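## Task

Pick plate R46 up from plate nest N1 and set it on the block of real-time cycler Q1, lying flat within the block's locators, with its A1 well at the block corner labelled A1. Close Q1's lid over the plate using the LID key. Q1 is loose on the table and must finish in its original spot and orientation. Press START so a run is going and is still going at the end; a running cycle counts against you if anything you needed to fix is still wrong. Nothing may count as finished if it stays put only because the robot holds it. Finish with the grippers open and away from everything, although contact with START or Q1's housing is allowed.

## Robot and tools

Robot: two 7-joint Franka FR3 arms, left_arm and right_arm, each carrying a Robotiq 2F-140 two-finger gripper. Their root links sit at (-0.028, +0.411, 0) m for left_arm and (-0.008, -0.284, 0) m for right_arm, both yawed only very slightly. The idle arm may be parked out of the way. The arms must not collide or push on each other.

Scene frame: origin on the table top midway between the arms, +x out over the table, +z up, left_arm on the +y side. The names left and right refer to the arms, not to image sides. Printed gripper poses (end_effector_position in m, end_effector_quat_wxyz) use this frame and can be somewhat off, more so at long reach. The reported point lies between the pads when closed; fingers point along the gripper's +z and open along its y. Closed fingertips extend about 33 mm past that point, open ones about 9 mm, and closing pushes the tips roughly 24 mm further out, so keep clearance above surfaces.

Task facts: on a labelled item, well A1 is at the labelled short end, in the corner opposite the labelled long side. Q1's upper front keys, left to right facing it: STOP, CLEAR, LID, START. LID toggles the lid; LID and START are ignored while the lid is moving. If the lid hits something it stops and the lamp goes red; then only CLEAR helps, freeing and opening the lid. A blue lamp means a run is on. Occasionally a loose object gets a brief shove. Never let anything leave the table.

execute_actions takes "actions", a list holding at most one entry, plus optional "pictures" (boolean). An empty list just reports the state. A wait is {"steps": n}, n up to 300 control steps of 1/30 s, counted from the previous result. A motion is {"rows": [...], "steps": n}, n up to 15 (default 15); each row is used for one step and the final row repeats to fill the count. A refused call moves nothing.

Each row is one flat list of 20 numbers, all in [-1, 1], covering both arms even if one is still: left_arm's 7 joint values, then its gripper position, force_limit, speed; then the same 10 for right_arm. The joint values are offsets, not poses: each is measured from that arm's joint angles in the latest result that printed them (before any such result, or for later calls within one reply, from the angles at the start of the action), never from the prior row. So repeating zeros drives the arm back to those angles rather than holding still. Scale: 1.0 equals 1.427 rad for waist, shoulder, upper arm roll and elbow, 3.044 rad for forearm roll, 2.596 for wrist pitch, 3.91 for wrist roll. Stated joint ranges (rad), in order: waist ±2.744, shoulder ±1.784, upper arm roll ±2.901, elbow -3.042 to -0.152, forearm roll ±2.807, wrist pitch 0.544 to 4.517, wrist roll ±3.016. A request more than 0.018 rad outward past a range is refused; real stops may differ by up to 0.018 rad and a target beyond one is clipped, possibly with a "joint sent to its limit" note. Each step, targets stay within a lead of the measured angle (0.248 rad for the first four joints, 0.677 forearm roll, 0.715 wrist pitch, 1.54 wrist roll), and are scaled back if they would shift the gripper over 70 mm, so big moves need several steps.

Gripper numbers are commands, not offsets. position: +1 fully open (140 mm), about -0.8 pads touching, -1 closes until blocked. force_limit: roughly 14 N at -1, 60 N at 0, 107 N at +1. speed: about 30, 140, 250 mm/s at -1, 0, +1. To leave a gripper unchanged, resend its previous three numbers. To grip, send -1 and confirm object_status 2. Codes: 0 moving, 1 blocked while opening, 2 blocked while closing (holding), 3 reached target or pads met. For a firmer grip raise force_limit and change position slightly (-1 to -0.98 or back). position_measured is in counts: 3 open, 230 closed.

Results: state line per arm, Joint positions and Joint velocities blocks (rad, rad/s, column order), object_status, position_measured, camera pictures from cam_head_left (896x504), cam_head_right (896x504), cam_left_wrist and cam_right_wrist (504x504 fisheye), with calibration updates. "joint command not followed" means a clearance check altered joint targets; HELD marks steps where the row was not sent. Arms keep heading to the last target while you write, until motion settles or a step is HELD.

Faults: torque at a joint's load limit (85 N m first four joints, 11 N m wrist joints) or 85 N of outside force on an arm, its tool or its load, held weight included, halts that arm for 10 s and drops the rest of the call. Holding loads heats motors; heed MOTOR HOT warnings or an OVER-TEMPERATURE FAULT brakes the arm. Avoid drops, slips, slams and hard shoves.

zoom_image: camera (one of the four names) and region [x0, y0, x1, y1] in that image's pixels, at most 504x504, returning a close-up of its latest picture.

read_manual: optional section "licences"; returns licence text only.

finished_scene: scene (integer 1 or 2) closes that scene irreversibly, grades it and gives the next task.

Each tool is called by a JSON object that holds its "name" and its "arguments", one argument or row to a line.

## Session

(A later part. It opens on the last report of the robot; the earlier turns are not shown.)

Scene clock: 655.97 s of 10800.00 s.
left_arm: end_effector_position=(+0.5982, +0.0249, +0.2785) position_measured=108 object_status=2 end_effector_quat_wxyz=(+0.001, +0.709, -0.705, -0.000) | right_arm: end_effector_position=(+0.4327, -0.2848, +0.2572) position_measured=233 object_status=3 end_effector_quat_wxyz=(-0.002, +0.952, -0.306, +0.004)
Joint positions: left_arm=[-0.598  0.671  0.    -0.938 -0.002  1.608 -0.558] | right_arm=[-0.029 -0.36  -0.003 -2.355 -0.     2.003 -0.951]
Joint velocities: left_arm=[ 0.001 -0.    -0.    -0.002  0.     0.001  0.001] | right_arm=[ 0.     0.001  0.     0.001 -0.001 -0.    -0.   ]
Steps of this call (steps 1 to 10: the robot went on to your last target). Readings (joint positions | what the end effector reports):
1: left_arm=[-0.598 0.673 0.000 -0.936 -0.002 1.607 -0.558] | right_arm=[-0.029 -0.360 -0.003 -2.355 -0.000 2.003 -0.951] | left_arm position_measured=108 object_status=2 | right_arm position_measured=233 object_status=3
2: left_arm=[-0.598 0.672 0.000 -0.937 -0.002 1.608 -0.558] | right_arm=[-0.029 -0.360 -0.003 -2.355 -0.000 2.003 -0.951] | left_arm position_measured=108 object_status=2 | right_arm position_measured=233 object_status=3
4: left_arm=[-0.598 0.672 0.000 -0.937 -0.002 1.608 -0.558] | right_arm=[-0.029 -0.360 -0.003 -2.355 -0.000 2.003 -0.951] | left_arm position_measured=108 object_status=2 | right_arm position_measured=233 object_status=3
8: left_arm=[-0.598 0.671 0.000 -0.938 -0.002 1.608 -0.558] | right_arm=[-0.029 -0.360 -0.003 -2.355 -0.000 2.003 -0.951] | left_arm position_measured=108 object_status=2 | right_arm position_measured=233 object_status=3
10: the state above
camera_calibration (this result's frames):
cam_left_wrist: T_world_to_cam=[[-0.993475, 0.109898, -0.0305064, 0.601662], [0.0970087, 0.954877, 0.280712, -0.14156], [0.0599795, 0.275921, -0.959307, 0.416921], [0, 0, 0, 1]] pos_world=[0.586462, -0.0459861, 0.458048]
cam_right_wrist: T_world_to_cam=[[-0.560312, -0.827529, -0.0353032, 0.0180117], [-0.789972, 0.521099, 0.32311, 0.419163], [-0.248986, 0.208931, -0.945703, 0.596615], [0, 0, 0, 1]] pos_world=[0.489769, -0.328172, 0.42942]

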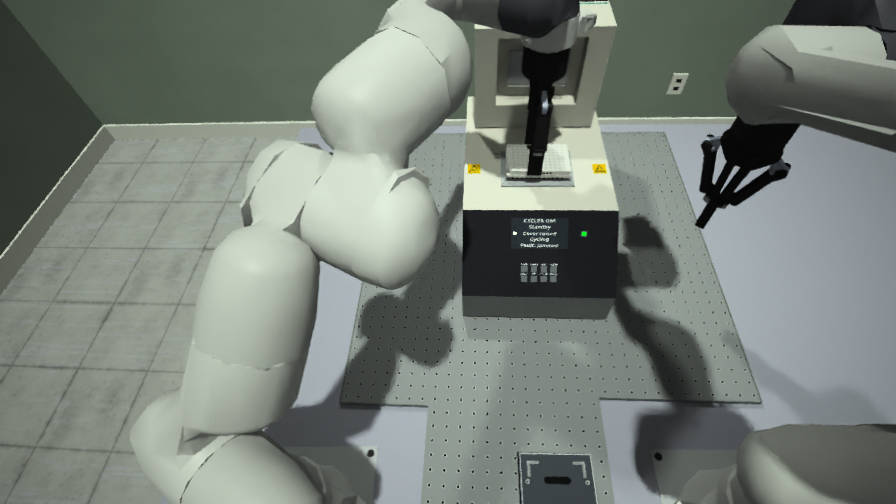

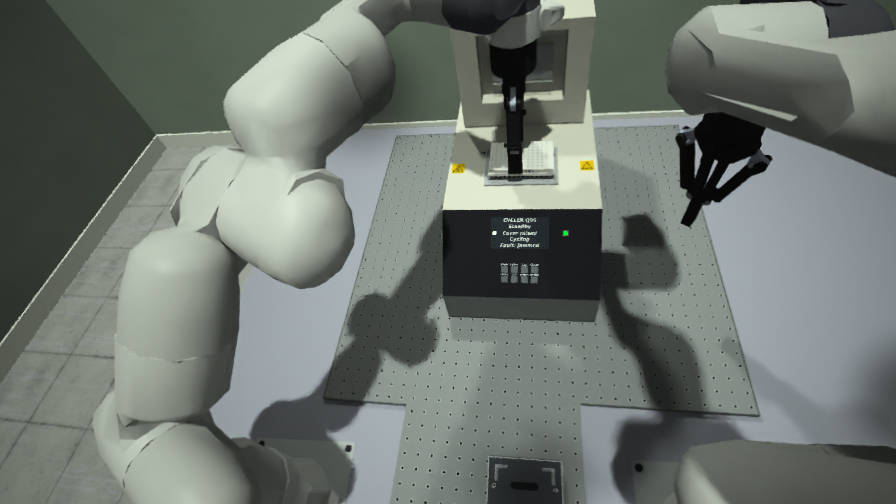

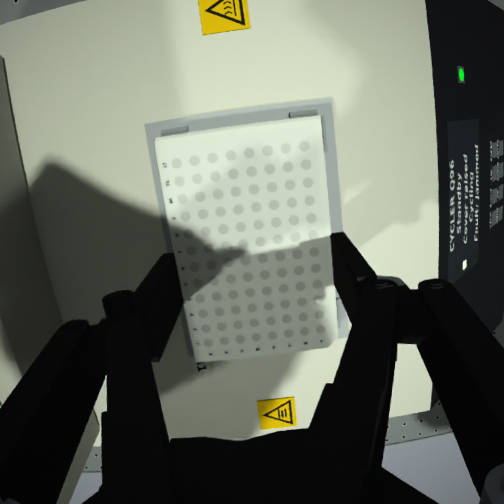

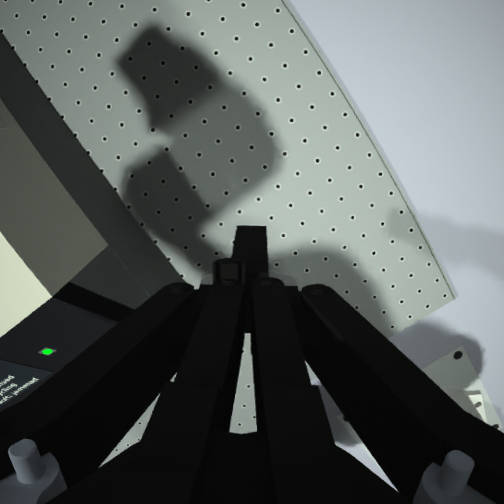

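{"name": "execute_actions", "arguments": {
  "actions": [
    {"rows":[[0,-0.0011,0,-0.0025,0,0.0032,-0.0011,-1,-0.6,-0.3,0,0,0,0,0,0,0,-1,0,0.3],[0,-0.0019,0,-0.0052,0,0.0051,-0.0011,-1,-0.6,-0.3,0,0,0,0,0,0,0,-1,0,0.3],[0,-0.0029,0,-0.0084,0,0.0071,-0.0011,-1,-0.6,-0.3,0,0,0,0,0,0,0,-1,0,0.3],[0,-0.0039,0,-0.0121,0,0.0092,-0.0011,-1,-0.6,-0.3,0,0,0,0,0,0,0,-1,0,0.3],[0,-0.005,0,-0.016,0,0.0113,-0.0011,-1,-0.6,-0.3,0,0,0,0,0,0,0,-1,0,0.3],[0,-0.0061,0,-0.02,0,0.0133,-0.0011,-1,-0.6,-0.3,0,0,0,0,0,0,0,-1,0,0.3],[0,-0.0072,0,-0.0239,0,0.0151,-0.0011,-1,-0.6,-0.3,0,0,0,0,0,0,0,-1,0,0.3],[0,-0.0082,0,-0.0275,0,0.0166,-0.0011,-1,-0.6,-0.3,0,0,0,0,0,0,0,-1,0,0.3],[0,-0.0091,0,-0.0308,0,0.0178,-0.0011,-1,-0.6,-0.3,0,0,0,0,0,0,0,-1,0,0.3],[0,-0.0098,0,-0.0334,0,0.0185,-0.0011,-1,-0.6,-0.3,0,0,0,0,0,0,0,-1,0,0.3],[0,-0.0104,0,-0.0354,0,0.0188,-0.0011,-1,-0.6,-0.3,0,0,0,0,0,0,0,-1,0,0.3],[0,-0.0104,0,-0.0354,0,0.0187,-0.0011,-1,-0.6,-0.3,0,0,0,0,0,0,0,-1,0,0.3],[0,-0.0104,0,-0.0354,0,0.0182,-0.0011,-1,-0.6,-0.3,0,0,0,0,0,0,0,-1,0,0.3],[0,-0.0104,0,-0.0354,0,0.0172,-0.0011,-1,-0.6,-0.3,0,0,0,0,0,0,0,-1,0,0.3],[0,-0.0104,0,-0.0354,0,0.0159,-0.0011,-1,-0.6,-0.3,0,0,0,0,0,0,0,-1,0,0.3]],"steps":15}
  ],
  "pictures": false
}}

{"name": "execute_actions", "arguments": {
  "actions": [
    {"steps":6}
  ],
  "pictures": false
}}

{"name": "execute_actions", "arguments": {
  "actions": [
    {"rows":[[0,0,0,0,0,0,0,0.49,-0.6,-0.3,0,0,0,0,0,0,0,-1,0,0.3]],"steps":10}
  ]
}}

{"name": "execute_actions", "arguments": {
  "actions": [
    {"rows":[[0,-0.0046,0,0,0,-0.006,0,0.49,-0.6,-0.3,0.0035,0,0,0,0,0,0,-1,0,0.3],[0,-0.0108,0,0,0,-0.012,0,0.49,-0.6,-0.3,0.0084,0,0,0,0,0,0,-1,0,0.3],[0,-0.0187,0,0,0,-0.019,0,0.49,-0.6,-0.3,0.0145,0,0,0,0,0,0,-1,0,0.3],[0,-0.0283,0,0,0,-0.0265,0,0.49,-0.6,-0.3,0.0219,0,0,0,0,0,0,-1,0,0.3],[0,-0.0394,0,0,0,-0.035,0,0.49,-0.6,-0.3,0.0304,0,0,0,0,0,0,-1,0,0.3],[0.0022,-0.0521,0,-0.0067,0,-0.037,0,0.49,-0.6,-0.3,0.0401,0,0,0,0,0,0,-1,0,0.3],[0.0051,-0.0662,0,-0.0159,0,-0.038,0,0.49,-0.6,-0.3,0.0509,0,0,0,0,0,0,-1,0,0.3],[0.0089,-0.0817,0,-0.0275,0,-0.0385,0,0.49,-0.6,-0.3,0.0627,0,0,0,0,0,0,-1,0,0.3],[0.0134,-0.0986,0,-0.0414,0,-0.0385,0,0.49,-0.6,-0.3,0.0755,0,0,0,0,0,0,-1,0,0.3],[0.0186,-0.1167,0,-0.0577,0,-0.038,0,0.49,-0.6,-0.3,0.0891,0,0,0,0,0,0,-1,0,0.3],[0.0246,-0.1359,0,-0.0761,0,-0.0368,0,0.49,-0.6,-0.3,0.1035,0,0,0,0,0,0,-1,0,0.3],[0.0312,-0.1562,0,-0.0965,0,-0.035,0,0.49,-0.6,-0.3,0.1187,0,0,0,0,0,0,-1,0,0.3],[0.0384,-0.1774,0,-0.1189,0,-0.0329,0,0.49,-0.6,-0.3,0.1344,0,0,0,0,0,0,-1,0,0.3],[0.0463,-0.1995,0,-0.1431,0,-0.0304,0,0.49,-0.6,-0.3,0.1506,0,0,0,0,0,0,-1,0,0.3],[0.0546,-0.2224,0,-0.1689,0,-0.0273,0,0.49,-0.6,-0.3,0.1672,0,0,0,0,0,0,-1,0,0.3]],"steps":15}
  ]
}}

{"name": "execute_actions", "arguments": {
  "actions": [
    {"rows":[[0.0246,-0.0694,0,-0.0762,0,0.0071,0,0.49,-0.6,-0.3,0.0506,0,0,0,0,0,0,-1,0,0.3],[0.0339,-0.0934,0,-0.1049,0,0.0109,0,0.49,-0.6,-0.3,0.0678,0,0,0,0,0,0,-1,0,0.3],[0.0435,-0.1178,0,-0.1346,0,0.0151,0,0.49,-0.6,-0.3,0.085,0,0,0,0,0,0,-1,0,0.3],[0.0534,-0.1425,0,-0.1653,0,0.0195,0,0.49,-0.6,-0.3,0.1022,0,0,0,0,0,0,-1,0,0.3],[0.0636,-0.1674,0,-0.1968,0,0.0241,0,0.49,-0.6,-0.3,0.1192,0,0,0,0,0,0,-1,0,0.3],[0.074,-0.1923,0,-0.2289,0,0.029,0,0.49,-0.6,-0.3,0.1361,0.0031,0,-0.0007,0,0.0044,0,-1,0,0.3],[0.0845,-0.2171,0,-0.2613,0,0.034,0,0.49,-0.6,-0.3,0.1526,0.0073,0,-0.001,0,0.0084,0,-1,0,0.3],[0.095,-0.2418,0,-0.2939,0,0.0391,0,0.49,-0.6,-0.3,0.1687,0.0125,0,-0.0014,0,0.013,0,-1,0,0.3],[0.1056,-0.2661,0,-0.3265,0,0.0442,0,0.49,-0.6,-0.3,0.1843,0.0187,0,-0.0018,0,0.018,0,-1,0,0.3],[0.116,-0.29,0,-0.3589,0,0.0494,0,0.49,-0.6,-0.3,0.1992,0.0257,0,-0.0022,0,0.0234,0,-1,0,0.3],[0.1263,-0.3133,0,-0.3908,0,0.0545,0,0.49,-0.6,-0.3,0.2134,0.0336,0,-0.0027,0,0.0291,0,-1,0,0.3],[0.1365,-0.336,0,-0.4221,0,0.0595,0,0.49,-0.6,-0.3,0.2268,0.042,0,-0.0032,0,0.0349,0,-1,0,0.3],[0.1463,-0.3579,0,-0.4526,0,0.0643,0,0.49,-0.6,-0.3,0.2393,0.0509,0,-0.0038,0,0.0409,0,-1,0,0.3],[0.1559,-0.3789,0,-0.4821,0,0.069,0,0.49,-0.6,-0.3,0.2509,0.0602,0,-0.0043,0,0.0469,0,-1,0,0.3],[0.165,-0.3989,0,-0.5104,0,0.0735,0,0.49,-0.6,-0.3,0.2614,0.0697,0,-0.0049,0,0.0529,0,-1,0,0.3]],"steps":15}
  ],
  "pictures": false
}}

{"name": "execute_actions", "arguments": {
  "actions": [
    {"rows":[[0.0294,-0.0648,0,-0.0909,0,0.0263,0,0.49,-0.6,-0.3,0.0352,0.0285,0.001,-0.0025,0,0.0303,0,-1,0,0.3],[0.0376,-0.0826,0,-0.1163,0,0.0302,0,0.49,-0.6,-0.3,0.0435,0.038,0.001,-0.003,0,0.0358,0,-1,0,0.3],[0.0453,-0.0991,0,-0.14,0,0.0337,0,0.49,-0.6,-0.3,0.0505,0.0472,0.0015,-0.0036,0,0.041,0,-1,0,0.3],[0.0523,-0.1142,0,-0.1619,0,0.0369,0,0.49,-0.6,-0.3,0.0563,0.0561,0.0015,-0.0042,0,0.0457,0,-1,0,0.3],[0.0588,-0.128,0,-0.1818,0,0.0397,0,0.49,-0.6,-0.3,0.0608,0.0644,0.002,-0.0047,0,0.0499,0,-1,0,0.3],[0.0646,-0.1402,0,-0.1997,0,0.042,0,0.49,-0.6,-0.3,0.064,0.0721,0.002,-0.0052,0,0.0535,0,-1,0,0.3],[0.0696,-0.1509,0,-0.2153,0,0.0439,0,0.49,-0.6,-0.3,0.0651,0.0789,0.002,-0.0056,0,0.0566,0,-1,0,0.3],[0.0739,-0.1601,0,-0.2287,0,0.0454,0,0.49,-0.6,-0.3,0.0651,0.085,0.002,-0.006,0,0.0589,0,-1,0,0.3],[0.0775,-0.1675,0,-0.2396,0,0.0463,0,0.49,-0.6,-0.3,0.0648,0.09,0.002,-0.0063,0,0.0605,0,-1,0,0.3],[0.0802,-0.1733,0,-0.2482,0,0.0468,0,0.49,-0.6,-0.3,0.0643,0.094,0.002,-0.0065,0,0.0614,0,-1,0,0.3],[0.0822,-0.1774,0,-0.2542,0,0.0468,0,0.49,-0.6,-0.3,0.0643,0.0968,0.002,-0.0067,0,0.0615,0,-1,0,0.3],[0.0828,-0.1786,0,-0.2562,0,0.0463,0,0.49,-0.6,-0.3,0.0643,0.097,0.002,-0.0067,0,0.0609,0,-1,0,0.3],[0.0828,-0.1786,0,-0.2562,0,0.0453,0,0.49,-0.6,-0.3,0.0643,0.097,0.002,-0.0067,0,0.0596,0,-1,0,0.3],[0.0826,-0.178,0,-0.2554,0,0.0439,0,0.49,-0.6,-0.3,0.0643,0.097,0.002,-0.0067,0,0.0575,0,-1,0,0.3],[0.0818,-0.1765,0,-0.2529,0,0.042,0,0.49,-0.6,-0.3,0.0643,0.097,0.002,-0.0067,0,0.0552,0,-1,0,0.3]],"steps":15}
  ],
  "pictures": false
}}

{"name": "execute_actions", "arguments": {
  "actions": [
    {"steps":8}
  ]
}}

Scene clock: 776.47 s of 10800.00 s.
left_arm: end_effector_position=(+0.5983, +0.0249, +0.2685) position_measured=108 object_status=2 end_effector_quat_wxyz=(+0.001, +0.709, -0.705, +0.001) | right_arm: end_effector_position=(+0.4327, -0.2848, +0.2572) position_measured=233 object_status=3 end_effector_quat_wxyz=(-0.002, +0.952, -0.306, +0.004)
Joint positions: left_arm=[-0.598  0.658  0.    -0.985 -0.002  1.644 -0.558] | right_arm=[-0.029 -0.36  -0.003 -2.355 -0.     2.003 -0.951]
Joint velocities: left_arm=[-0.001 -0.021 -0.001 -0.015  0.     0.006  0.001] | right_arm=[-0.001  0.    -0.001  0.    -0.    -0.001  0.001]
Steps of this call (steps 1 to 15: the robot went on to your last target; steps 16 to 90: nothing new was sent; then 117.00 s passed at rest; steps 91 to 105: all 15 steps of this action). Readings (joint positions | what the end effector reports):
91: left_arm=[-0.598 0.671 0.000 -0.938 -0.002 1.609 -0.558] | right_arm=[-0.029 -0.360 -0.003 -2.355 -0.000 2.003 -0.951] | left_arm position_measured=108 object_status=2 | right_arm position_measured=233 object_status=3
92: left_arm=[-0.598 0.671 0.000 -0.940 -0.002 1.611 -0.558] | right_arm=[-0.029 -0.360 -0.003 -2.355 -0.000 2.003 -0.951] | left_arm position_measured=108 object_status=2 | right_arm position_measured=233 object_status=3
94: left_arm=[-0.598 0.669 0.000 -0.946 -0.002 1.616 -0.558] | right_arm=[-0.029 -0.360 -0.003 -2.355 -0.000 2.003 -0.951] | left_arm position_measured=108 object_status=2 | right_arm position_measured=233 object_status=3
98: left_arm=[-0.598 0.664 0.000 -0.965 -0.002 1.630 -0.558] | right_arm=[-0.029 -0.360 -0.003 -2.355 -0.000 2.003 -0.951] | left_arm position_measured=108 object_status=2 | right_arm position_measured=233 object_status=3
105: the state above

Scene clock: 776.67 s of 10800.00 s.
left_arm: end_effector_position=(+0.5982, +0.0249, +0.2684) position_measured=108 object_status=2 end_effector_quat_wxyz=(+0.001, +0.709, -0.705, +0.001) | right_arm: end_effector_position=(+0.4327, -0.2848, +0.2572) position_measured=233 object_status=3 end_effector_quat_wxyz=(-0.002, +0.952, -0.306, +0.004)
Joint positions: left_arm=[-0.598  0.658  0.    -0.986 -0.002  1.645 -0.558] | right_arm=[-0.029 -0.36  -0.003 -2.355 -0.     2.003 -0.951]
Joint velocities: left_arm=[-0.001  0.    -0.001 -0.002  0.001  0.002 -0.001] | right_arm=[-0.    -0.001 -0.     0.    -0.001 -0.    -0.001]
Steps of this call (steps 1 to 6: the robot went on to your last target). Readings (joint positions | what the end effector reports):
1: left_arm=[-0.598 0.658 0.000 -0.985 -0.002 1.644 -0.558] | right_arm=[-0.029 -0.360 -0.003 -2.355 -0.000 2.003 -0.951] | left_arm position_measured=108 object_status=2 | right_arm position_measured=233 object_status=3
2: left_arm=[-0.598 0.658 0.000 -0.986 -0.002 1.644 -0.558] | right_arm=[-0.029 -0.360 -0.003 -2.355 -0.000 2.003 -0.951] | left_arm position_measured=108 object_status=2 | right_arm position_measured=233 object_status=3
4: left_arm=[-0.598 0.658 0.000 -0.986 -0.002 1.645 -0.558] | right_arm=[-0.029 -0.360 -0.003 -2.355 -0.000 2.003 -0.951] | left_arm position_measured=108 object_status=2 | right_arm position_measured=233 object_status=3
6: the state above

Scene clock: 777.00 s of 10800.00 s.
left_arm: end_effector_position=(+0.5982, +0.0249, +0.2684) position_measured=67 object_status=0 end_effector_quat_wxyz=(+0.001, +0.709, -0.705, +0.001) | right_arm: end_effector_position=(+0.4327, -0.2848, +0.2572) position_measured=233 object_status=3 end_effector_quat_wxyz=(-0.002, +0.952, -0.306, +0.004)
Joint positions: left_arm=[-0.598  0.658  0.    -0.986 -0.002  1.645 -0.558] | right_arm=[-0.029 -0.36  -0.003 -2.355 -0.     2.003 -0.951]
Joint velocities: left_arm=[ 0.001 -0.001 -0.001 -0.    -0.    -0.    -0.001] | right_arm=[ 0.001 -0.    -0.001  0.001  0.001 -0.    -0.   ]
Steps of this call (steps 1 to 10: all 10 steps of this action). Readings (joint positions | what the end effector reports):
1: left_arm=[-0.598 0.658 0.000 -0.986 -0.002 1.645 -0.558] | right_arm=[-0.029 -0.360 -0.003 -2.355 -0.000 2.003 -0.951] | left_arm position_measured=108 object_status=0 | right_arm position_measured=233 object_status=3
2: left_arm=[-0.598 0.658 0.000 -0.986 -0.002 1.645 -0.558] | right_arm=[-0.029 -0.360 -0.003 -2.355 -0.000 2.003 -0.951] | left_arm position_measured=107 object_status=0 | right_arm position_measured=233 object_status=3
4: left_arm=[-0.598 0.658 0.000 -0.986 -0.002 1.645 -0.558] | right_arm=[-0.029 -0.360 -0.003 -2.355 -0.000 2.003 -0.951] | left_arm position_measured=91 object_status=0 | right_arm position_measured=233 object_status=3
8: left_arm=[-0.598 0.658 0.000 -0.986 -0.002 1.645 -0.558] | right_arm=[-0.029 -0.360 -0.003 -2.355 -0.000 2.003 -0.951] | left_arm position_measured=68 object_status=0 | right_arm position_measured=233 object_status=3
10: the state above
camera_calibration (this result's frames):
cam_left_wrist: T_world_to_cam=[[-0.993482, 0.109459, -0.0318058, 0.601706], [0.0962655, 0.95513, 0.280108, -0.138198], [0.0610388, 0.275221, -0.959441, 0.406652], [0, 0, 0, 1]] pos_world=[0.586267, -0.0457837, 0.448007]
cam_right_wrist: T_world_to_cam=[[-0.560312, -0.827529, -0.0353031, 0.0180116], [-0.789972, 0.521099, 0.32311, 0.419163], [-0.248986, 0.208931, -0.945703, 0.596615], [0, 0, 0, 1]] pos_world=[0.489769, -0.328172, 0.42942]

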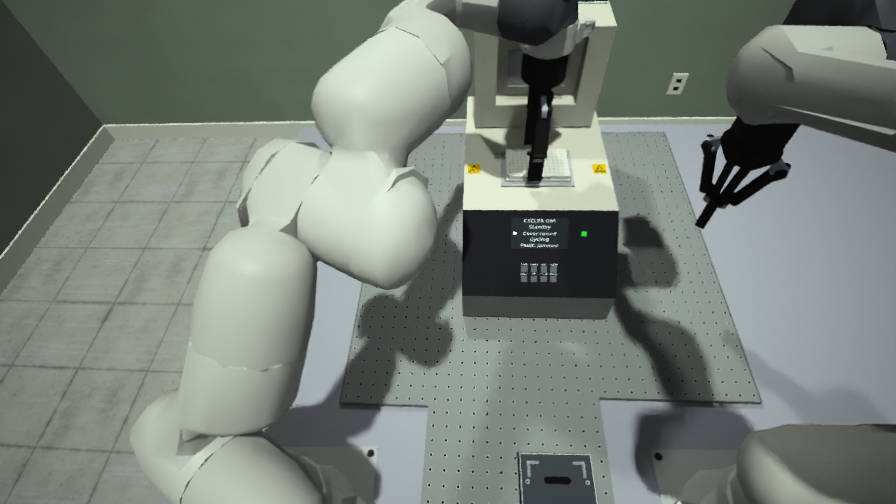

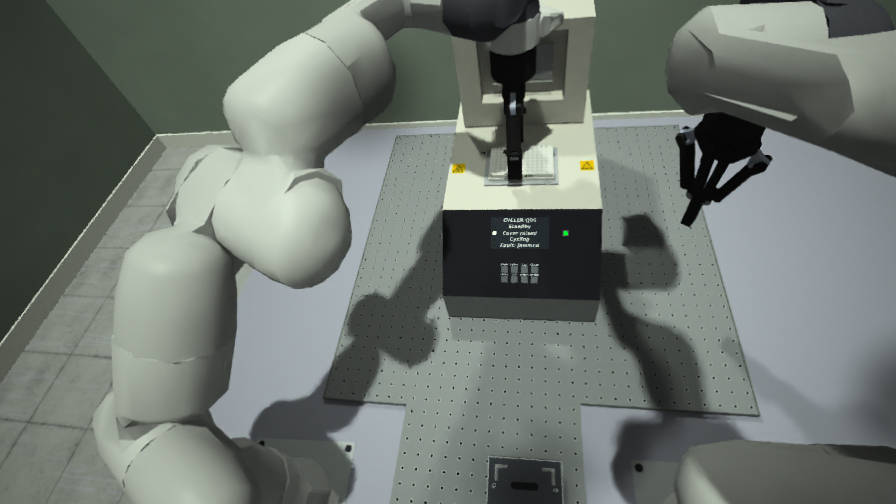

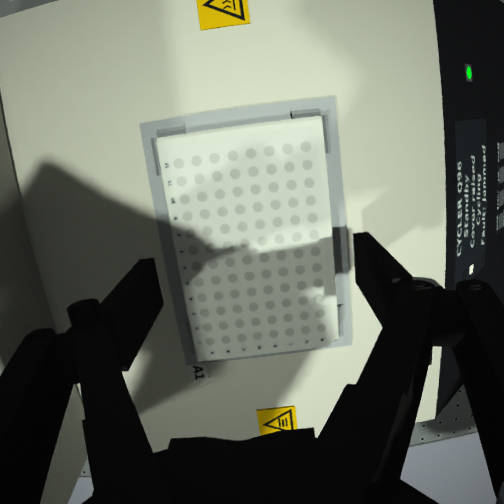

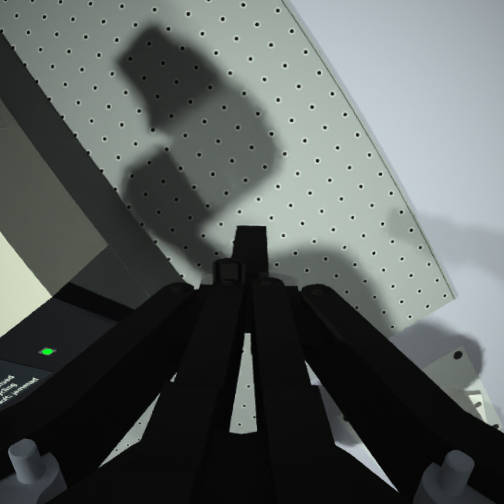

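Scene clock: 777.50 s of 10800.00 s.
left_arm: end_effector_position=(+0.5616, +0.0867, +0.3588) position_measured=67 object_status=3 end_effector_quat_wxyz=(+0.000, +0.727, -0.687, +0.003) | right_arm: end_effector_position=(+0.4251, -0.2026, +0.2572) position_measured=233 object_status=3 end_effector_quat_wxyz=(-0.002, +0.977, -0.215, +0.003)
Joint positions: left_arm=[-0.546  0.404 -0.002 -1.159 -0.002  1.568 -0.558] | right_arm=[ 0.161 -0.36  -0.005 -2.355 -0.     2.003 -0.951]
Joint velocities: left_arm=[ 0.315 -0.865  0.017 -0.833 -0.    -0.    -0.   ] | right_arm=[ 0.623  0.001  0.039  0.    -0.     0.    -0.   ]
Steps of this call (steps 1 to 15: all 15 steps of this action). Readings (joint positions | what the end effector reports):
1: left_arm=[-0.598 0.657 0.000 -0.986 -0.002 1.643 -0.558] | right_arm=[-0.028 -0.360 -0.003 -2.355 -0.000 2.003 -0.951] | left_arm position_measured=67 object_status=0 | right_arm position_measured=233 object_status=3
2: left_arm=[-0.598 0.656 0.000 -0.987 -0.002 1.639 -0.558] | right_arm=[-0.026 -0.360 -0.003 -2.355 -0.000 2.003 -0.951] | left_arm position_measured=67 object_status=0 | right_arm position_measured=233 object_status=3
4: left_arm=[-0.598 0.646 0.000 -0.988 -0.002 1.622 -0.558] | right_arm=[-0.015 -0.360 -0.004 -2.355 -0.000 2.003 -0.951] | left_arm position_measured=67 object_status=3 | right_arm position_measured=233 object_status=3
8: left_arm=[-0.595 0.591 -0.000 -1.007 -0.002 1.583 -0.558] | right_arm=[0.028 -0.360 -0.005 -2.355 -0.000 2.003 -0.951] | left_arm position_measured=67 object_status=3 | right_arm position_measured=233 object_status=3
15: the state above
camera_calibration (this result's frames):
cam_left_wrist: T_world_to_cam=[[-0.997569, 0.060086, -0.0353058, 0.56924], [0.0479759, 0.95954, 0.277454, -0.191247], [0.0505484, 0.275086, -0.96009, 0.48476], [0, 0, 0, 1]] pos_world=[0.552527, 0.0159557, 0.538573]
cam_right_wrist: T_world_to_cam=[[-0.396161, -0.917481, -0.0358592, -0.00608073], [-0.873252, 0.364421, 0.323462, 0.373902], [-0.283702, 0.159457, -0.945562, 0.582248], [0, 0, 0, 1]] pos_world=[0.489287, -0.23468, 0.42939]

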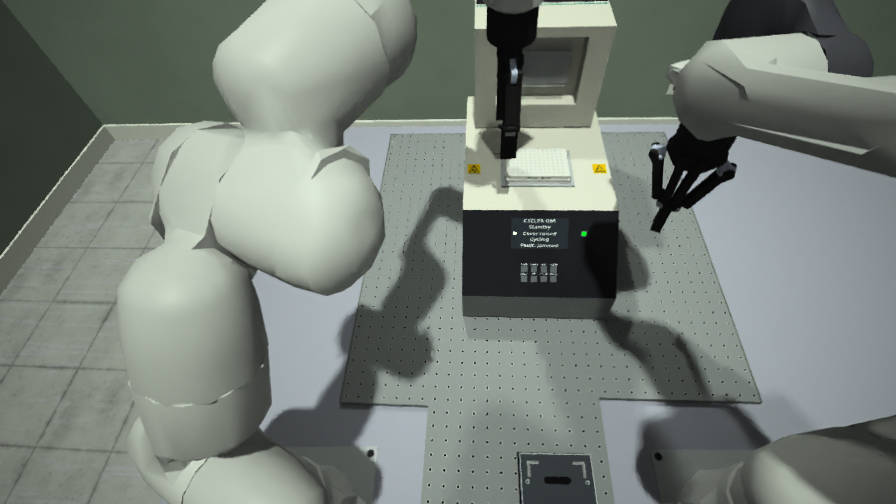

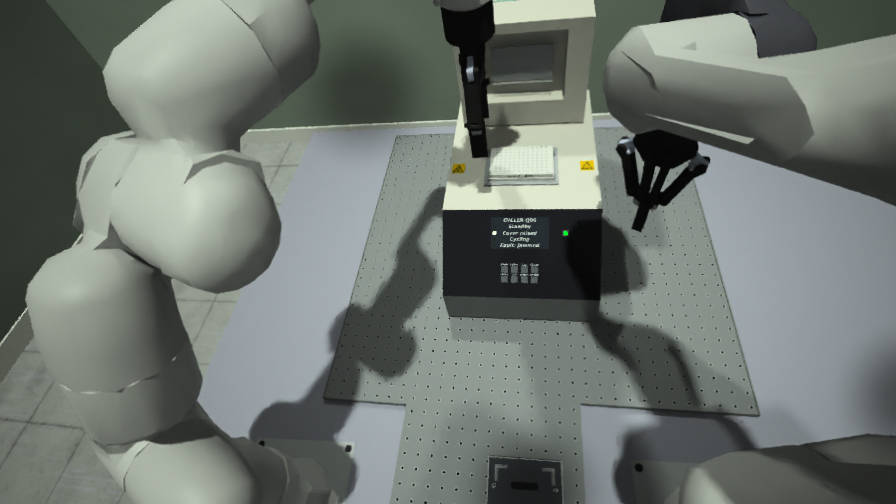

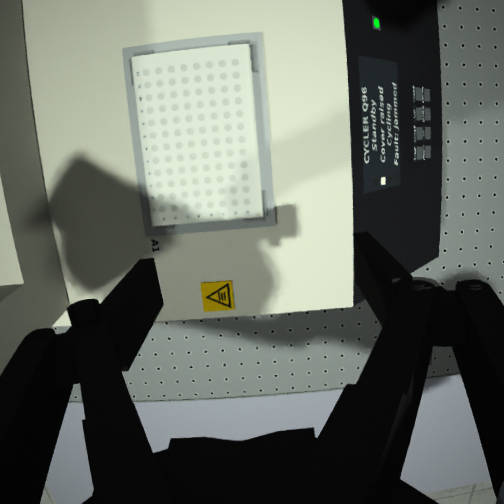

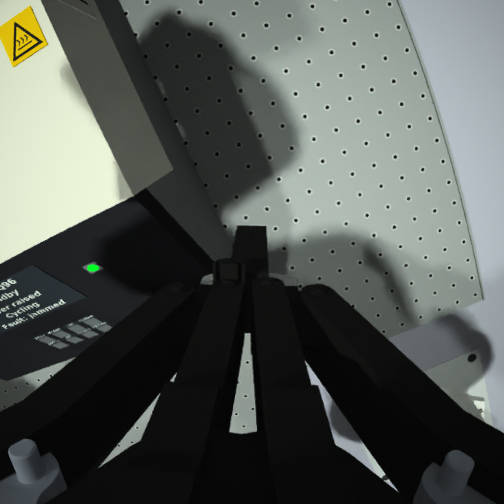

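Scene clock: 778.00 s of 10800.00 s.
left_arm: end_effector_position=(+0.4804, +0.2565, +0.3734) position_measured=67 object_status=3 end_effector_quat_wxyz=(-0.001, +0.794, -0.608, +0.004) | right_arm: end_effector_position=(+0.3889, -0.0557, +0.2320) position_measured=233 object_status=3 end_effector_quat_wxyz=(-0.004, +0.999, -0.049, +0.005)
Joint positions: left_arm=[-0.34  -0.102 -0.    -1.794 -0.002  1.7   -0.558] | right_arm=[ 0.496 -0.29  -0.004 -2.356 -0.     2.079 -0.951]
Joint velocities: left_arm=[ 0.387 -0.864  0.028 -1.18   0.     0.282  0.002] | right_arm=[ 0.489  0.374  0.022 -0.028  0.001  0.351 -0.001]
Steps of this call (steps 1 to 15: all 15 steps of this action). Readings (joint positions | what the end effector reports):
1: left_arm=[-0.535 0.372 -0.002 -1.193 -0.002 1.570 -0.558] | right_arm=[0.183 -0.360 -0.005 -2.355 -0.000 2.003 -0.951] | left_arm position_measured=67 object_status=3 | right_arm position_measured=233 object_status=3
2: left_arm=[-0.524 0.339 -0.002 -1.229 -0.002 1.574 -0.558] | right_arm=[0.207 -0.360 -0.005 -2.355 -0.000 2.003 -0.951] | left_arm position_measured=67 object_status=3 | right_arm position_measured=233 object_status=3
4: left_arm=[-0.499 0.272 -0.002 -1.307 -0.002 1.586 -0.558] | right_arm=[0.254 -0.360 -0.005 -2.355 -0.000 2.003 -0.951] | left_arm position_measured=67 object_status=3 | right_arm position_measured=233 object_status=3
8: left_arm=[-0.443 0.132 -0.002 -1.481 -0.002 1.621 -0.558] | right_arm=[0.350 -0.355 -0.005 -2.355 -0.000 2.012 -0.951] | left_arm position_measured=67 object_status=3 | right_arm position_measured=233 object_status=3
15: the state above

Scene clock: 778.50 s of 10800.00 s.
left_arm: end_effector_position=(+0.4151, +0.3312, +0.3330) position_measured=67 object_status=3 end_effector_quat_wxyz=(+0.000, +0.828, -0.560, +0.002) | right_arm: end_effector_position=(+0.3835, -0.0073, +0.1761) position_measured=233 object_status=3 end_effector_quat_wxyz=(-0.001, +1.000, -0.002, +0.001)
Joint positions: left_arm=[-0.224 -0.351  0.002 -2.151 -0.002  1.803 -0.558] | right_arm=[ 0.586 -0.153 -0.    -2.365 -0.     2.215 -0.951]
Joint velocities: left_arm=[ 0.006 -0.019  0.001 -0.039  0.001  0.011  0.002] | right_arm=[-0.002  0.017 -0.001 -0.     0.001  0.015 -0.001]
Steps of this call (steps 1 to 15: all 15 steps of this action). Readings (joint positions | what the end effector reports):
1: left_arm=[-0.326 -0.132 0.000 -1.836 -0.002 1.712 -0.558] | right_arm=[0.513 -0.277 -0.004 -2.357 -0.000 2.092 -0.951] | left_arm position_measured=67 object_status=3 | right_arm position_measured=233 object_status=3
2: left_arm=[-0.313 -0.161 0.001 -1.876 -0.002 1.723 -0.558] | right_arm=[0.528 -0.265 -0.003 -2.358 -0.000 2.105 -0.951] | left_arm position_measured=67 object_status=3 | right_arm position_measured=233 object_status=3
4: left_arm=[-0.289 -0.214 0.001 -1.949 -0.002 1.744 -0.558] | right_arm=[0.553 -0.239 -0.002 -2.359 -0.000 2.132 -0.951] | left_arm position_measured=67 object_status=3 | right_arm position_measured=233 object_status=3
8: left_arm=[-0.251 -0.296 0.002 -2.067 -0.002 1.779 -0.558] | right_arm=[0.582 -0.191 -0.000 -2.362 -0.000 2.179 -0.951] | left_arm position_measured=67 object_status=3 | right_arm position_measured=233 object_status=3
15: the state above

Scene clock: 778.77 s of 10800.00 s.
left_arm: end_effector_position=(+0.4149, +0.3311, +0.3323) position_measured=67 object_status=3 end_effector_quat_wxyz=(+0.000, +0.828, -0.560, +0.002) | right_arm: end_effector_position=(+0.3841, -0.0068, +0.1762) position_measured=233 object_status=3 end_effector_quat_wxyz=(-0.001, +1.000, -0.002, +0.002)
Joint positions: left_arm=[-0.224 -0.352  0.001 -2.154 -0.002  1.805 -0.558] | right_arm=[ 0.586 -0.153 -0.    -2.365 -0.     2.217 -0.951]
Joint velocities: left_arm=[ 0.002 -0.003 -0.001 -0.001 -0.001  0.003 -0.   ] | right_arm=[-0.     0.    -0.     0.    -0.001  0.004  0.   ]
Steps of this call (steps 1 to 8: the robot went on to your last target). Readings (joint positions | what the end effector reports):
1: left_arm=[-0.224 -0.352 0.002 -2.152 -0.002 1.803 -0.558] | right_arm=[0.586 -0.153 -0.000 -2.365 -0.000 2.215 -0.951] | left_arm position_measured=67 object_status=3 | right_arm position_measured=233 object_status=3
2: left_arm=[-0.224 -0.352 0.002 -2.153 -0.002 1.804 -0.558] | right_arm=[0.586 -0.153 -0.000 -2.365 -0.000 2.216 -0.951] | left_arm position_measured=67 object_status=3 | right_arm position_measured=233 object_status=3
4: left_arm=[-0.224 -0.352 0.001 -2.153 -0.002 1.804 -0.558] | right_arm=[0.586 -0.153 -0.000 -2.365 -0.000 2.216 -0.951] | left_arm position_measured=67 object_status=3 | right_arm position_measured=233 object_status=3
8: the state above
camera_calibration (this result's frames):
cam_left_wrist: T_world_to_cam=[[-0.964567, -0.261695, -0.0335486, 0.499535], [-0.260488, 0.924396, 0.278635, -0.272163], [-0.0419053, 0.277501, -0.959811, 0.436917], [0, 0, 0, 1]] pos_world=[0.429249, 0.261067, 0.51195]
cam_right_wrist: T_world_to_cam=[[0.0222903, -0.999208, -0.0329498, -0.00743261], [-0.945228, -0.0317986, 0.324859, 0.317637], [-0.325649, 0.0239038, -0.945188, 0.478011], [0, 0, 0, 1]] pos_world=[0.456069, -0.0087526, 0.348379]

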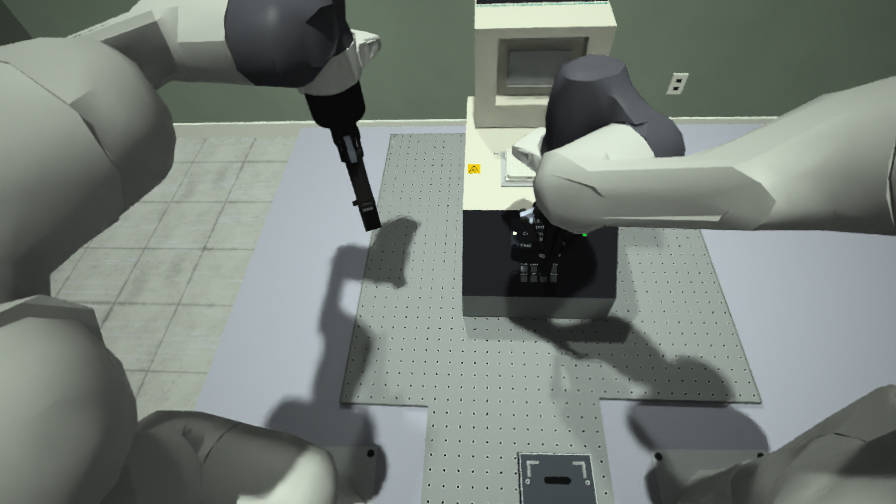

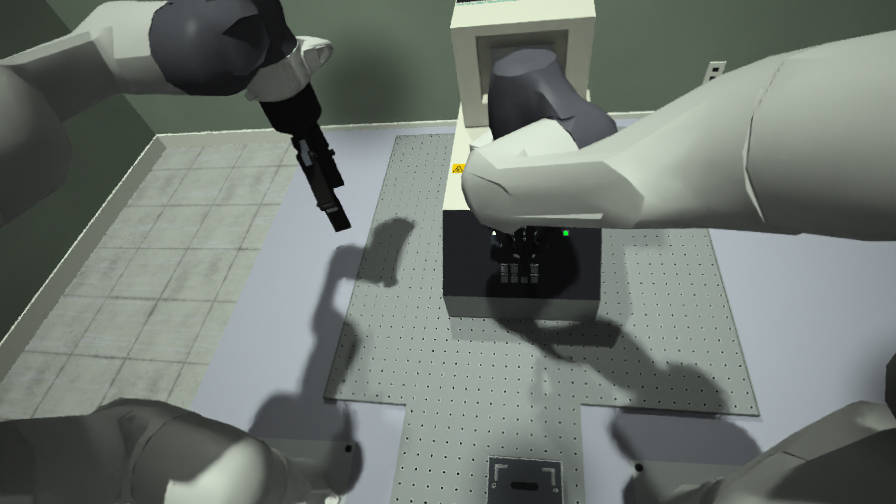

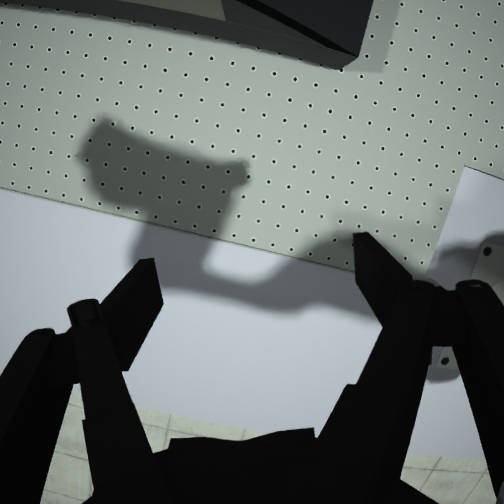

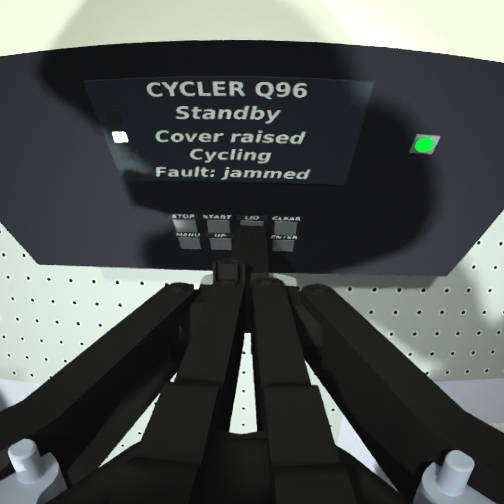

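{"name": "execute_actions", "arguments": {
  "actions": []
}}

Scene clock: 801.20 s of 10800.00 s.
left_arm: end_effector_position=(+0.4150, +0.3310, +0.3323) position_measured=67 object_status=3 end_effector_quat_wxyz=(+0.000, +0.828, -0.560, +0.002) | right_arm: end_effector_position=(+0.3843, -0.0066, +0.1763) position_measured=233 object_status=3 end_effector_quat_wxyz=(-0.002, +1.000, -0.002, +0.002)
Joint positions: left_arm=[-0.224 -0.352  0.001 -2.154 -0.002  1.806 -0.558] | right_arm=[ 0.587 -0.153 -0.    -2.365 -0.     2.218 -0.951]
Joint velocities: left_arm=[ 0.     0.    -0.    -0.    -0.     0.    -0.002] | right_arm=[-0.     0.001  0.     0.001  0.001  0.    -0.001]
Steps of this call (steps 1 to 15: the robot went on to your last target; steps 16 to 90: nothing new was sent; then 19.43 s passed at rest). Readings (joint positions | what the end effector reports):
1: left_arm=[-0.224 -0.352 0.001 -2.154 -0.002 1.805 -0.558] | right_arm=[0.586 -0.153 -0.000 -2.365 -0.000 2.217 -0.951] | left_arm position_measured=67 object_status=3 | right_arm position_measured=233 object_status=3
2: left_arm=[-0.224 -0.352 0.001 -2.154 -0.002 1.805 -0.558] | right_arm=[0.586 -0.153 -0.000 -2.365 -0.000 2.217 -0.951] | left_arm position_measured=67 object_status=3 | right_arm position_measured=233 object_status=3
4: left_arm=[-0.224 -0.352 0.001 -2.154 -0.002 1.805 -0.558] | right_arm=[0.586 -0.153 -0.000 -2.365 -0.000 2.218 -0.951] | left_arm position_measured=67 object_status=3 | right_arm position_measured=233 object_status=3
8: left_arm=[-0.224 -0.352 0.001 -2.154 -0.002 1.805 -0.558] | right_arm=[0.586 -0.153 -0.000 -2.365 -0.000 2.218 -0.951] | left_arm position_measured=67 object_status=3 | right_arm position_measured=233 object_status=3
90: the state above
All arms were judged still, so your last target was given up. Only a new action makes them travel on or press farther. Fingers that are still opening or closing keep moving.
camera_calibration (this result's frames):
cam_left_wrist: T_world_to_cam=[[-0.964592, -0.261531, -0.0341172, 0.499748], [-0.260495, 0.924449, 0.278452, -0.272006], [-0.041284, 0.27748, -0.959844, 0.436721], [0, 0, 0, 1]] pos_world=[0.429226, 0.260974, 0.511975]
cam_right_wrist: T_world_to_cam=[[0.0223857, -0.999193, -0.033365, -0.00723166], [-0.945422, -0.0320091, 0.324272, 0.31796], [-0.325078, 0.024285, -0.945375, 0.477942], [0, 0, 0, 1]] pos_world=[0.456137, -0.008655, 0.348488]

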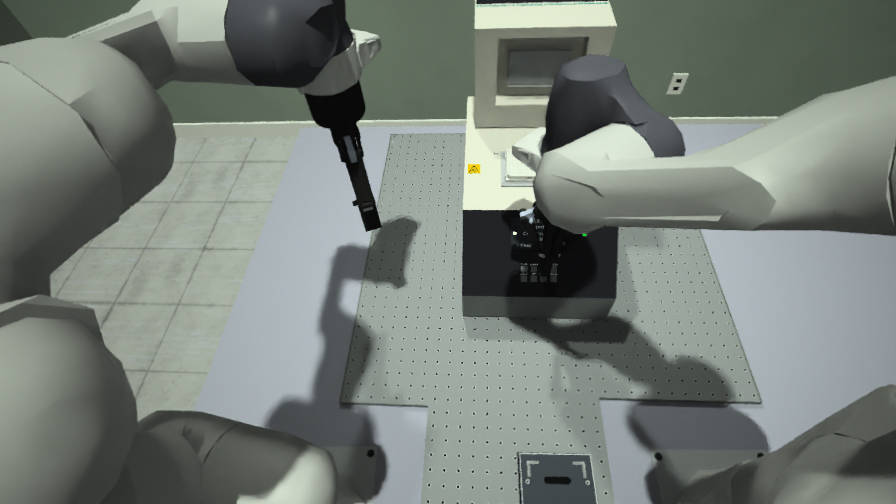

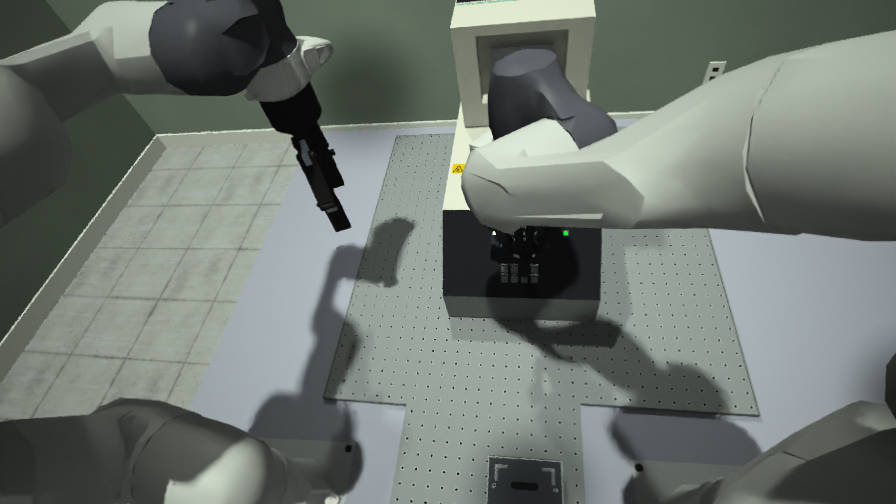

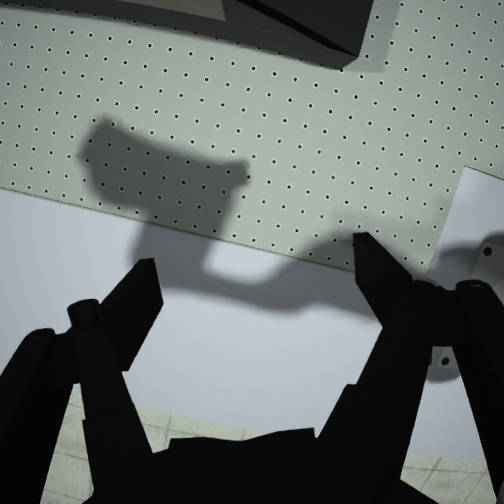

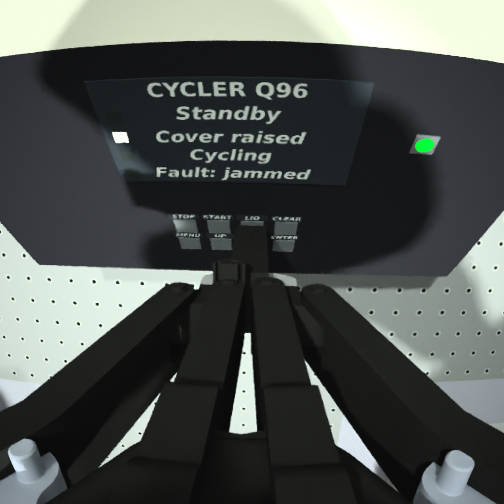

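{"name": "zoom_image", "arguments": {
  "camera": "cam_head_left",
  "region": [460, 90, 620, 220]
}}

Region (460, 90, 620, 220) of cam_head_left's 896x504 image, scaled by 3.150, with more detail than that image has; it fills the top 410 rows of this view, and the rest is white.

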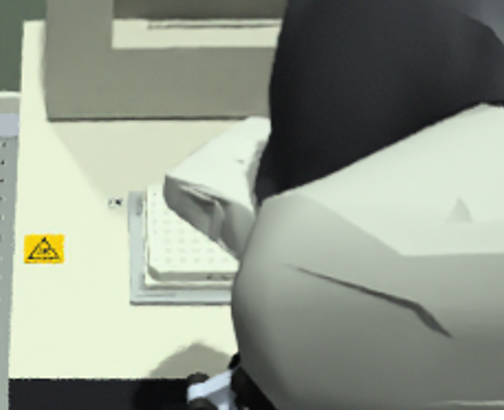

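{"name": "execute_actions", "arguments": {
  "actions": [
    {"rows":[
[0,0,0,0,0,0,0,0.49,-0.6,-0.3, 0,0.0031,0,-0.0019,0,0.0036,0,-1,0,0.3],
[0,0,0,0,0,0,0,0.49,-0.6,-0.3, 0,0.0054,0,-0.0033,0,0.0056,0,-1,0,0.3],
[0,0,0,0,0,0,0,0.49,-0.6,-0.3, 0,0.0077,0,-0.0047,0,0.0077,0,-1,0,0.3],
[0,0,0,0,0,0,0,0.49,-0.6,-0.3, 0,0.0098,0,-0.0059,0,0.0096,0,-1,0,0.3],
[0,0,0,0,0,0,0,0.49,-0.6,-0.3, 0,0.0118,0,-0.0071,0,0.0113,0,-1,0,0.3],
[0,0,0,0,0,0,0,0.49,-0.6,-0.3, -0.0008,0.0136,0,-0.0082,0,0.013,0,-1,0,0.3],
[0,0,0,0,0,0,0,0.49,-0.6,-0.3, -0.001,0.0154,0,-0.0093,0,0.0146,0,-1,0,0.3],
[0,0,0,0,0,0,0,0.49,-0.6,-0.3, -0.0011,0.017,0,-0.0102,0,0.0159,0,-1,0,0.3],
[0,0,0,0,0,0,0,0.49,-0.6,-0.3, -0.0012,0.0185,0,-0.0112,0,0.0171,0,-1,0,0.3],
[0,0,0,0,0,0,0,0.49,-0.6,-0.3, -0.0013,0.02,0,-0.0121,0,0.0182,0,-1,0,0.3],
[0,0,0,0,0,0,0,0.49,-0.6,-0.3, -0.0014,0.0213,0,-0.0129,0,0.0192,0,-1,0,0.3],
[0,0,0,0,0,0,0,0.49,-0.6,-0.3, -0.0015,0.0226,0,-0.0136,0,0.0199,0,-1,0,0.3],
[0,0,0,0,0,0,0,0.49,-0.6,-0.3, -0.0015,0.0239,0,-0.0144,0,0.0205,0,-1,0,0.3],
[0,0,0,0,0,0,0,0.49,-0.6,-0.3, -0.0015,0.0249,0,-0.015,0,0.021,0,-1,0,0.3],
[0,0,0,0,0,0,0,0.49,-0.6,-0.3, -0.0015,0.0257,0,-0.0155,0,0.021,0,-1,0,0.3]
],"steps":15}
  ],
  "pictures": false
}}

{"name": "execute_actions", "arguments": {
  "actions": [
    {"rows":[
[0,0,0,0,0,0,0,0.49,-0.6,-0.3, 0,0.002,0,-0.0015,0,-0.002,0,-1,0,0.3],
[0,0,0,0,0,0,0,0.49,-0.6,-0.3, 0,-0.001,0,0.0005,0,-0.005,0,-1,0,0.3],
[0,0,0,0,0,0,0,0.49,-0.6,-0.3, 0,-0.0035,0,0.0024,0,-0.008,0,-1,0,0.3],
[0,0,0,0,0,0,0,0.49,-0.6,-0.3, 0,-0.0058,0,0.004,0,-0.0108,0,-1,0,0.3],
[0,0,0,0,0,0,0,0.49,-0.6,-0.3, 0,-0.0078,0,0.0054,0,-0.0132,0,-1,0,0.3],
[0,0,0,0,0,0,0,0.49,-0.6,-0.3, 0,-0.0094,0,0.0065,0,-0.015,0,-1,0,0.3],
[0,0,0,0,0,0,0,0.49,-0.6,-0.3, 0,-0.0106,0,0.0073,0,-0.016,0,-1,0,0.3],
[0,0,0,0,0,0,0,0.49,-0.6,-0.3, 0,-0.0112,0,0.0077,0,-0.0162,0,-1,0,0.3],
[0,0,0,0,0,0,0,0.49,-0.6,-0.3, 0,-0.0115,0,0.008,0,-0.0158,0,-1,0,0.3],
[0,0,0,0,0,0,0,0.49,-0.6,-0.3, 0,-0.0115,0,0.008,0,-0.015,0,-1,0,0.3],
[0,0,0,0,0,0,0,0.49,-0.6,-0.3, 0,-0.0115,0,0.008,0,-0.0142,0,-1,0,0.3],
[0,0,0,0,0,0,0,0.49,-0.6,-0.3, 0,-0.0115,0,0.008,0,-0.0135,0,-1,0,0.3]
],"steps":12}
  ]
}}

Scene clock: 921.70 s of 10800.00 s.
left_arm: end_effector_position=(+0.4149, +0.3310, +0.3323) position_measured=67 object_status=3 end_effector_quat_wxyz=(+0.000, +0.828, -0.560, +0.002) | right_arm: end_effector_position=(+0.3848, -0.0063, +0.1684) position_measured=233 object_status=3 end_effector_quat_wxyz=(-0.002, +1.000, -0.002, +0.003)
Joint positions: left_arm=[-0.224 -0.352  0.001 -2.154 -0.002  1.806 -0.558] | right_arm=[ 0.586 -0.141 -0.    -2.374 -0.     2.239 -0.951]
Joint velocities: left_arm=[ 0.001 -0.001  0.     0.    -0.001 -0.001 -0.   ] | right_arm=[-0.001 -0.002 -0.    -0.003  0.     0.006 -0.002]
Steps of this call (steps 1 to 90: nothing new was sent; then 117.00 s passed at rest; steps 91 to 105: all 15 steps of this action). Readings (joint positions | what the end effector reports):
91: left_arm=[-0.224 -0.352 0.001 -2.154 -0.002 1.806 -0.558] | right_arm=[0.587 -0.153 -0.000 -2.365 -0.000 2.219 -0.951] | left_arm position_measured=67 object_status=3 | right_arm position_measured=233 object_status=3
92: left_arm=[-0.224 -0.352 0.001 -2.154 -0.002 1.806 -0.558] | right_arm=[0.587 -0.152 -0.000 -2.366 -0.000 2.221 -0.951] | left_arm position_measured=67 object_status=3 | right_arm position_measured=233 object_status=3
94: left_arm=[-0.224 -0.352 0.001 -2.154 -0.002 1.806 -0.558] | right_arm=[0.587 -0.148 -0.000 -2.368 -0.000 2.226 -0.951] | left_arm position_measured=67 object_status=3 | right_arm position_measured=233 object_status=3
98: left_arm=[-0.224 -0.352 0.001 -2.154 -0.002 1.806 -0.558] | right_arm=[0.586 -0.140 -0.000 -2.372 -0.000 2.236 -0.951] | left_arm position_measured=67 object_status=3 | right_arm position_measured=233 object_status=3
105: the state above

Scene clock: 922.10 s of 10800.00 s.
left_arm: end_effector_position=(+0.4149, +0.3310, +0.3323) position_measured=67 object_status=3 end_effector_quat_wxyz=(+0.000, +0.828, -0.560, +0.002) | right_arm: end_effector_position=(+0.3828, -0.0076, +0.1768) position_measured=233 object_status=3 end_effector_quat_wxyz=(-0.000, +1.000, -0.002, +0.000)
Joint positions: left_arm=[-0.224 -0.352  0.001 -2.154 -0.002  1.806 -0.558] | right_arm=[ 0.587 -0.155 -0.    -2.365 -0.     2.211 -0.951]
Joint velocities: left_arm=[-0.    -0.001  0.001  0.     0.    -0.001 -0.001] | right_arm=[ 0.001 -0.008 -0.001  0.007  0.    -0.009  0.001]
Steps of this call (steps 1 to 12: all 12 steps of this action). Readings (joint positions | what the end effector reports):
1: left_arm=[-0.224 -0.352 0.001 -2.154 -0.002 1.806 -0.558] | right_arm=[0.586 -0.143 -0.000 -2.374 -0.000 2.237 -0.951] | left_arm position_measured=67 object_status=3 | right_arm position_measured=233 object_status=3
2: left_arm=[-0.224 -0.352 0.001 -2.154 -0.002 1.806 -0.558] | right_arm=[0.587 -0.144 -0.000 -2.374 -0.000 2.235 -0.951] | left_arm position_measured=67 object_status=3 | right_arm position_measured=233 object_status=3
4: left_arm=[-0.224 -0.352 0.001 -2.154 -0.002 1.806 -0.558] | right_arm=[0.587 -0.145 -0.000 -2.372 -0.000 2.230 -0.951] | left_arm position_measured=67 object_status=3 | right_arm position_measured=233 object_status=3
8: left_arm=[-0.224 -0.352 0.001 -2.154 -0.002 1.806 -0.558] | right_arm=[0.587 -0.151 -0.000 -2.368 -0.000 2.216 -0.951] | left_arm position_measured=67 object_status=3 | right_arm position_measured=233 object_status=3
12: the state above
camera_calibration (this result's frames):
cam_left_wrist: T_world_to_cam=[[-0.964599, -0.261501, -0.0341341, 0.49973], [-0.260472, 0.924452, 0.278464, -0.27201], [-0.0412634, 0.277497, -0.95984, 0.436694], [0, 0, 0, 1]] pos_world=[0.429208, 0.260959, 0.511959]
cam_right_wrist: T_world_to_cam=[[0.0223428, -0.999278, -0.0307271, -0.00861142], [-0.944159, -0.0311965, 0.328011, 0.315244], [-0.328732, 0.0216826, -0.944174, 0.479137], [0, 0, 0, 1]] pos_world=[0.455341, -0.00915962, 0.348721]

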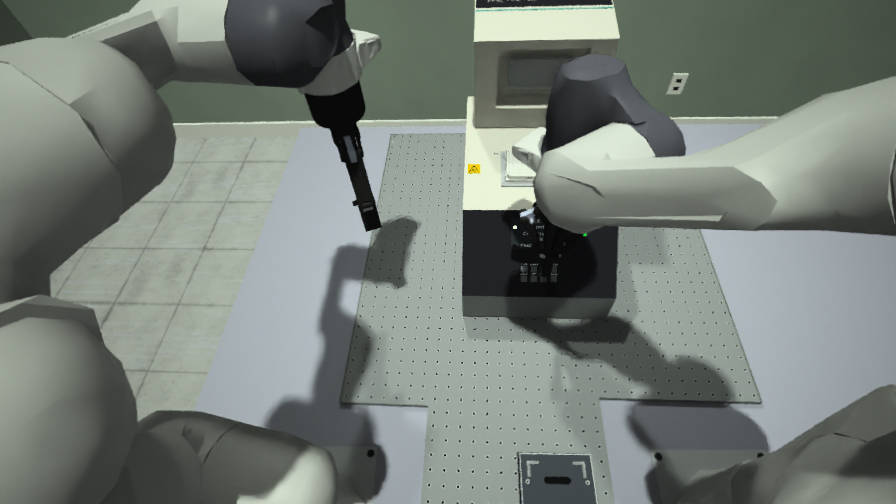

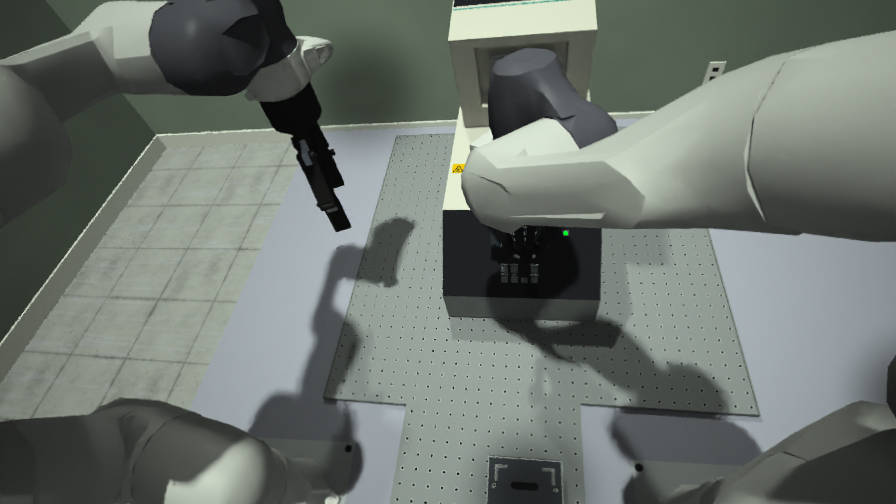

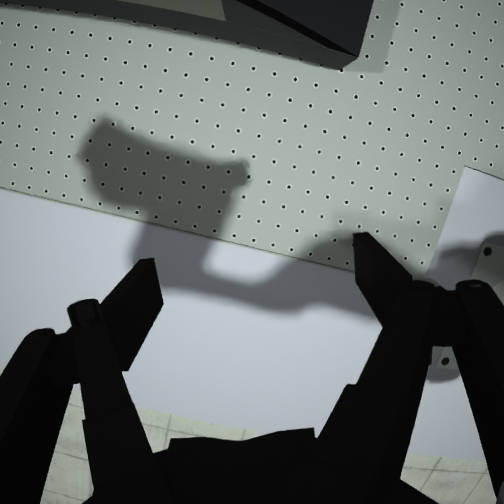

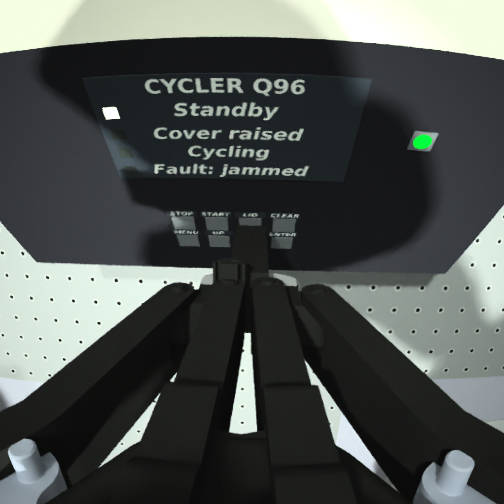

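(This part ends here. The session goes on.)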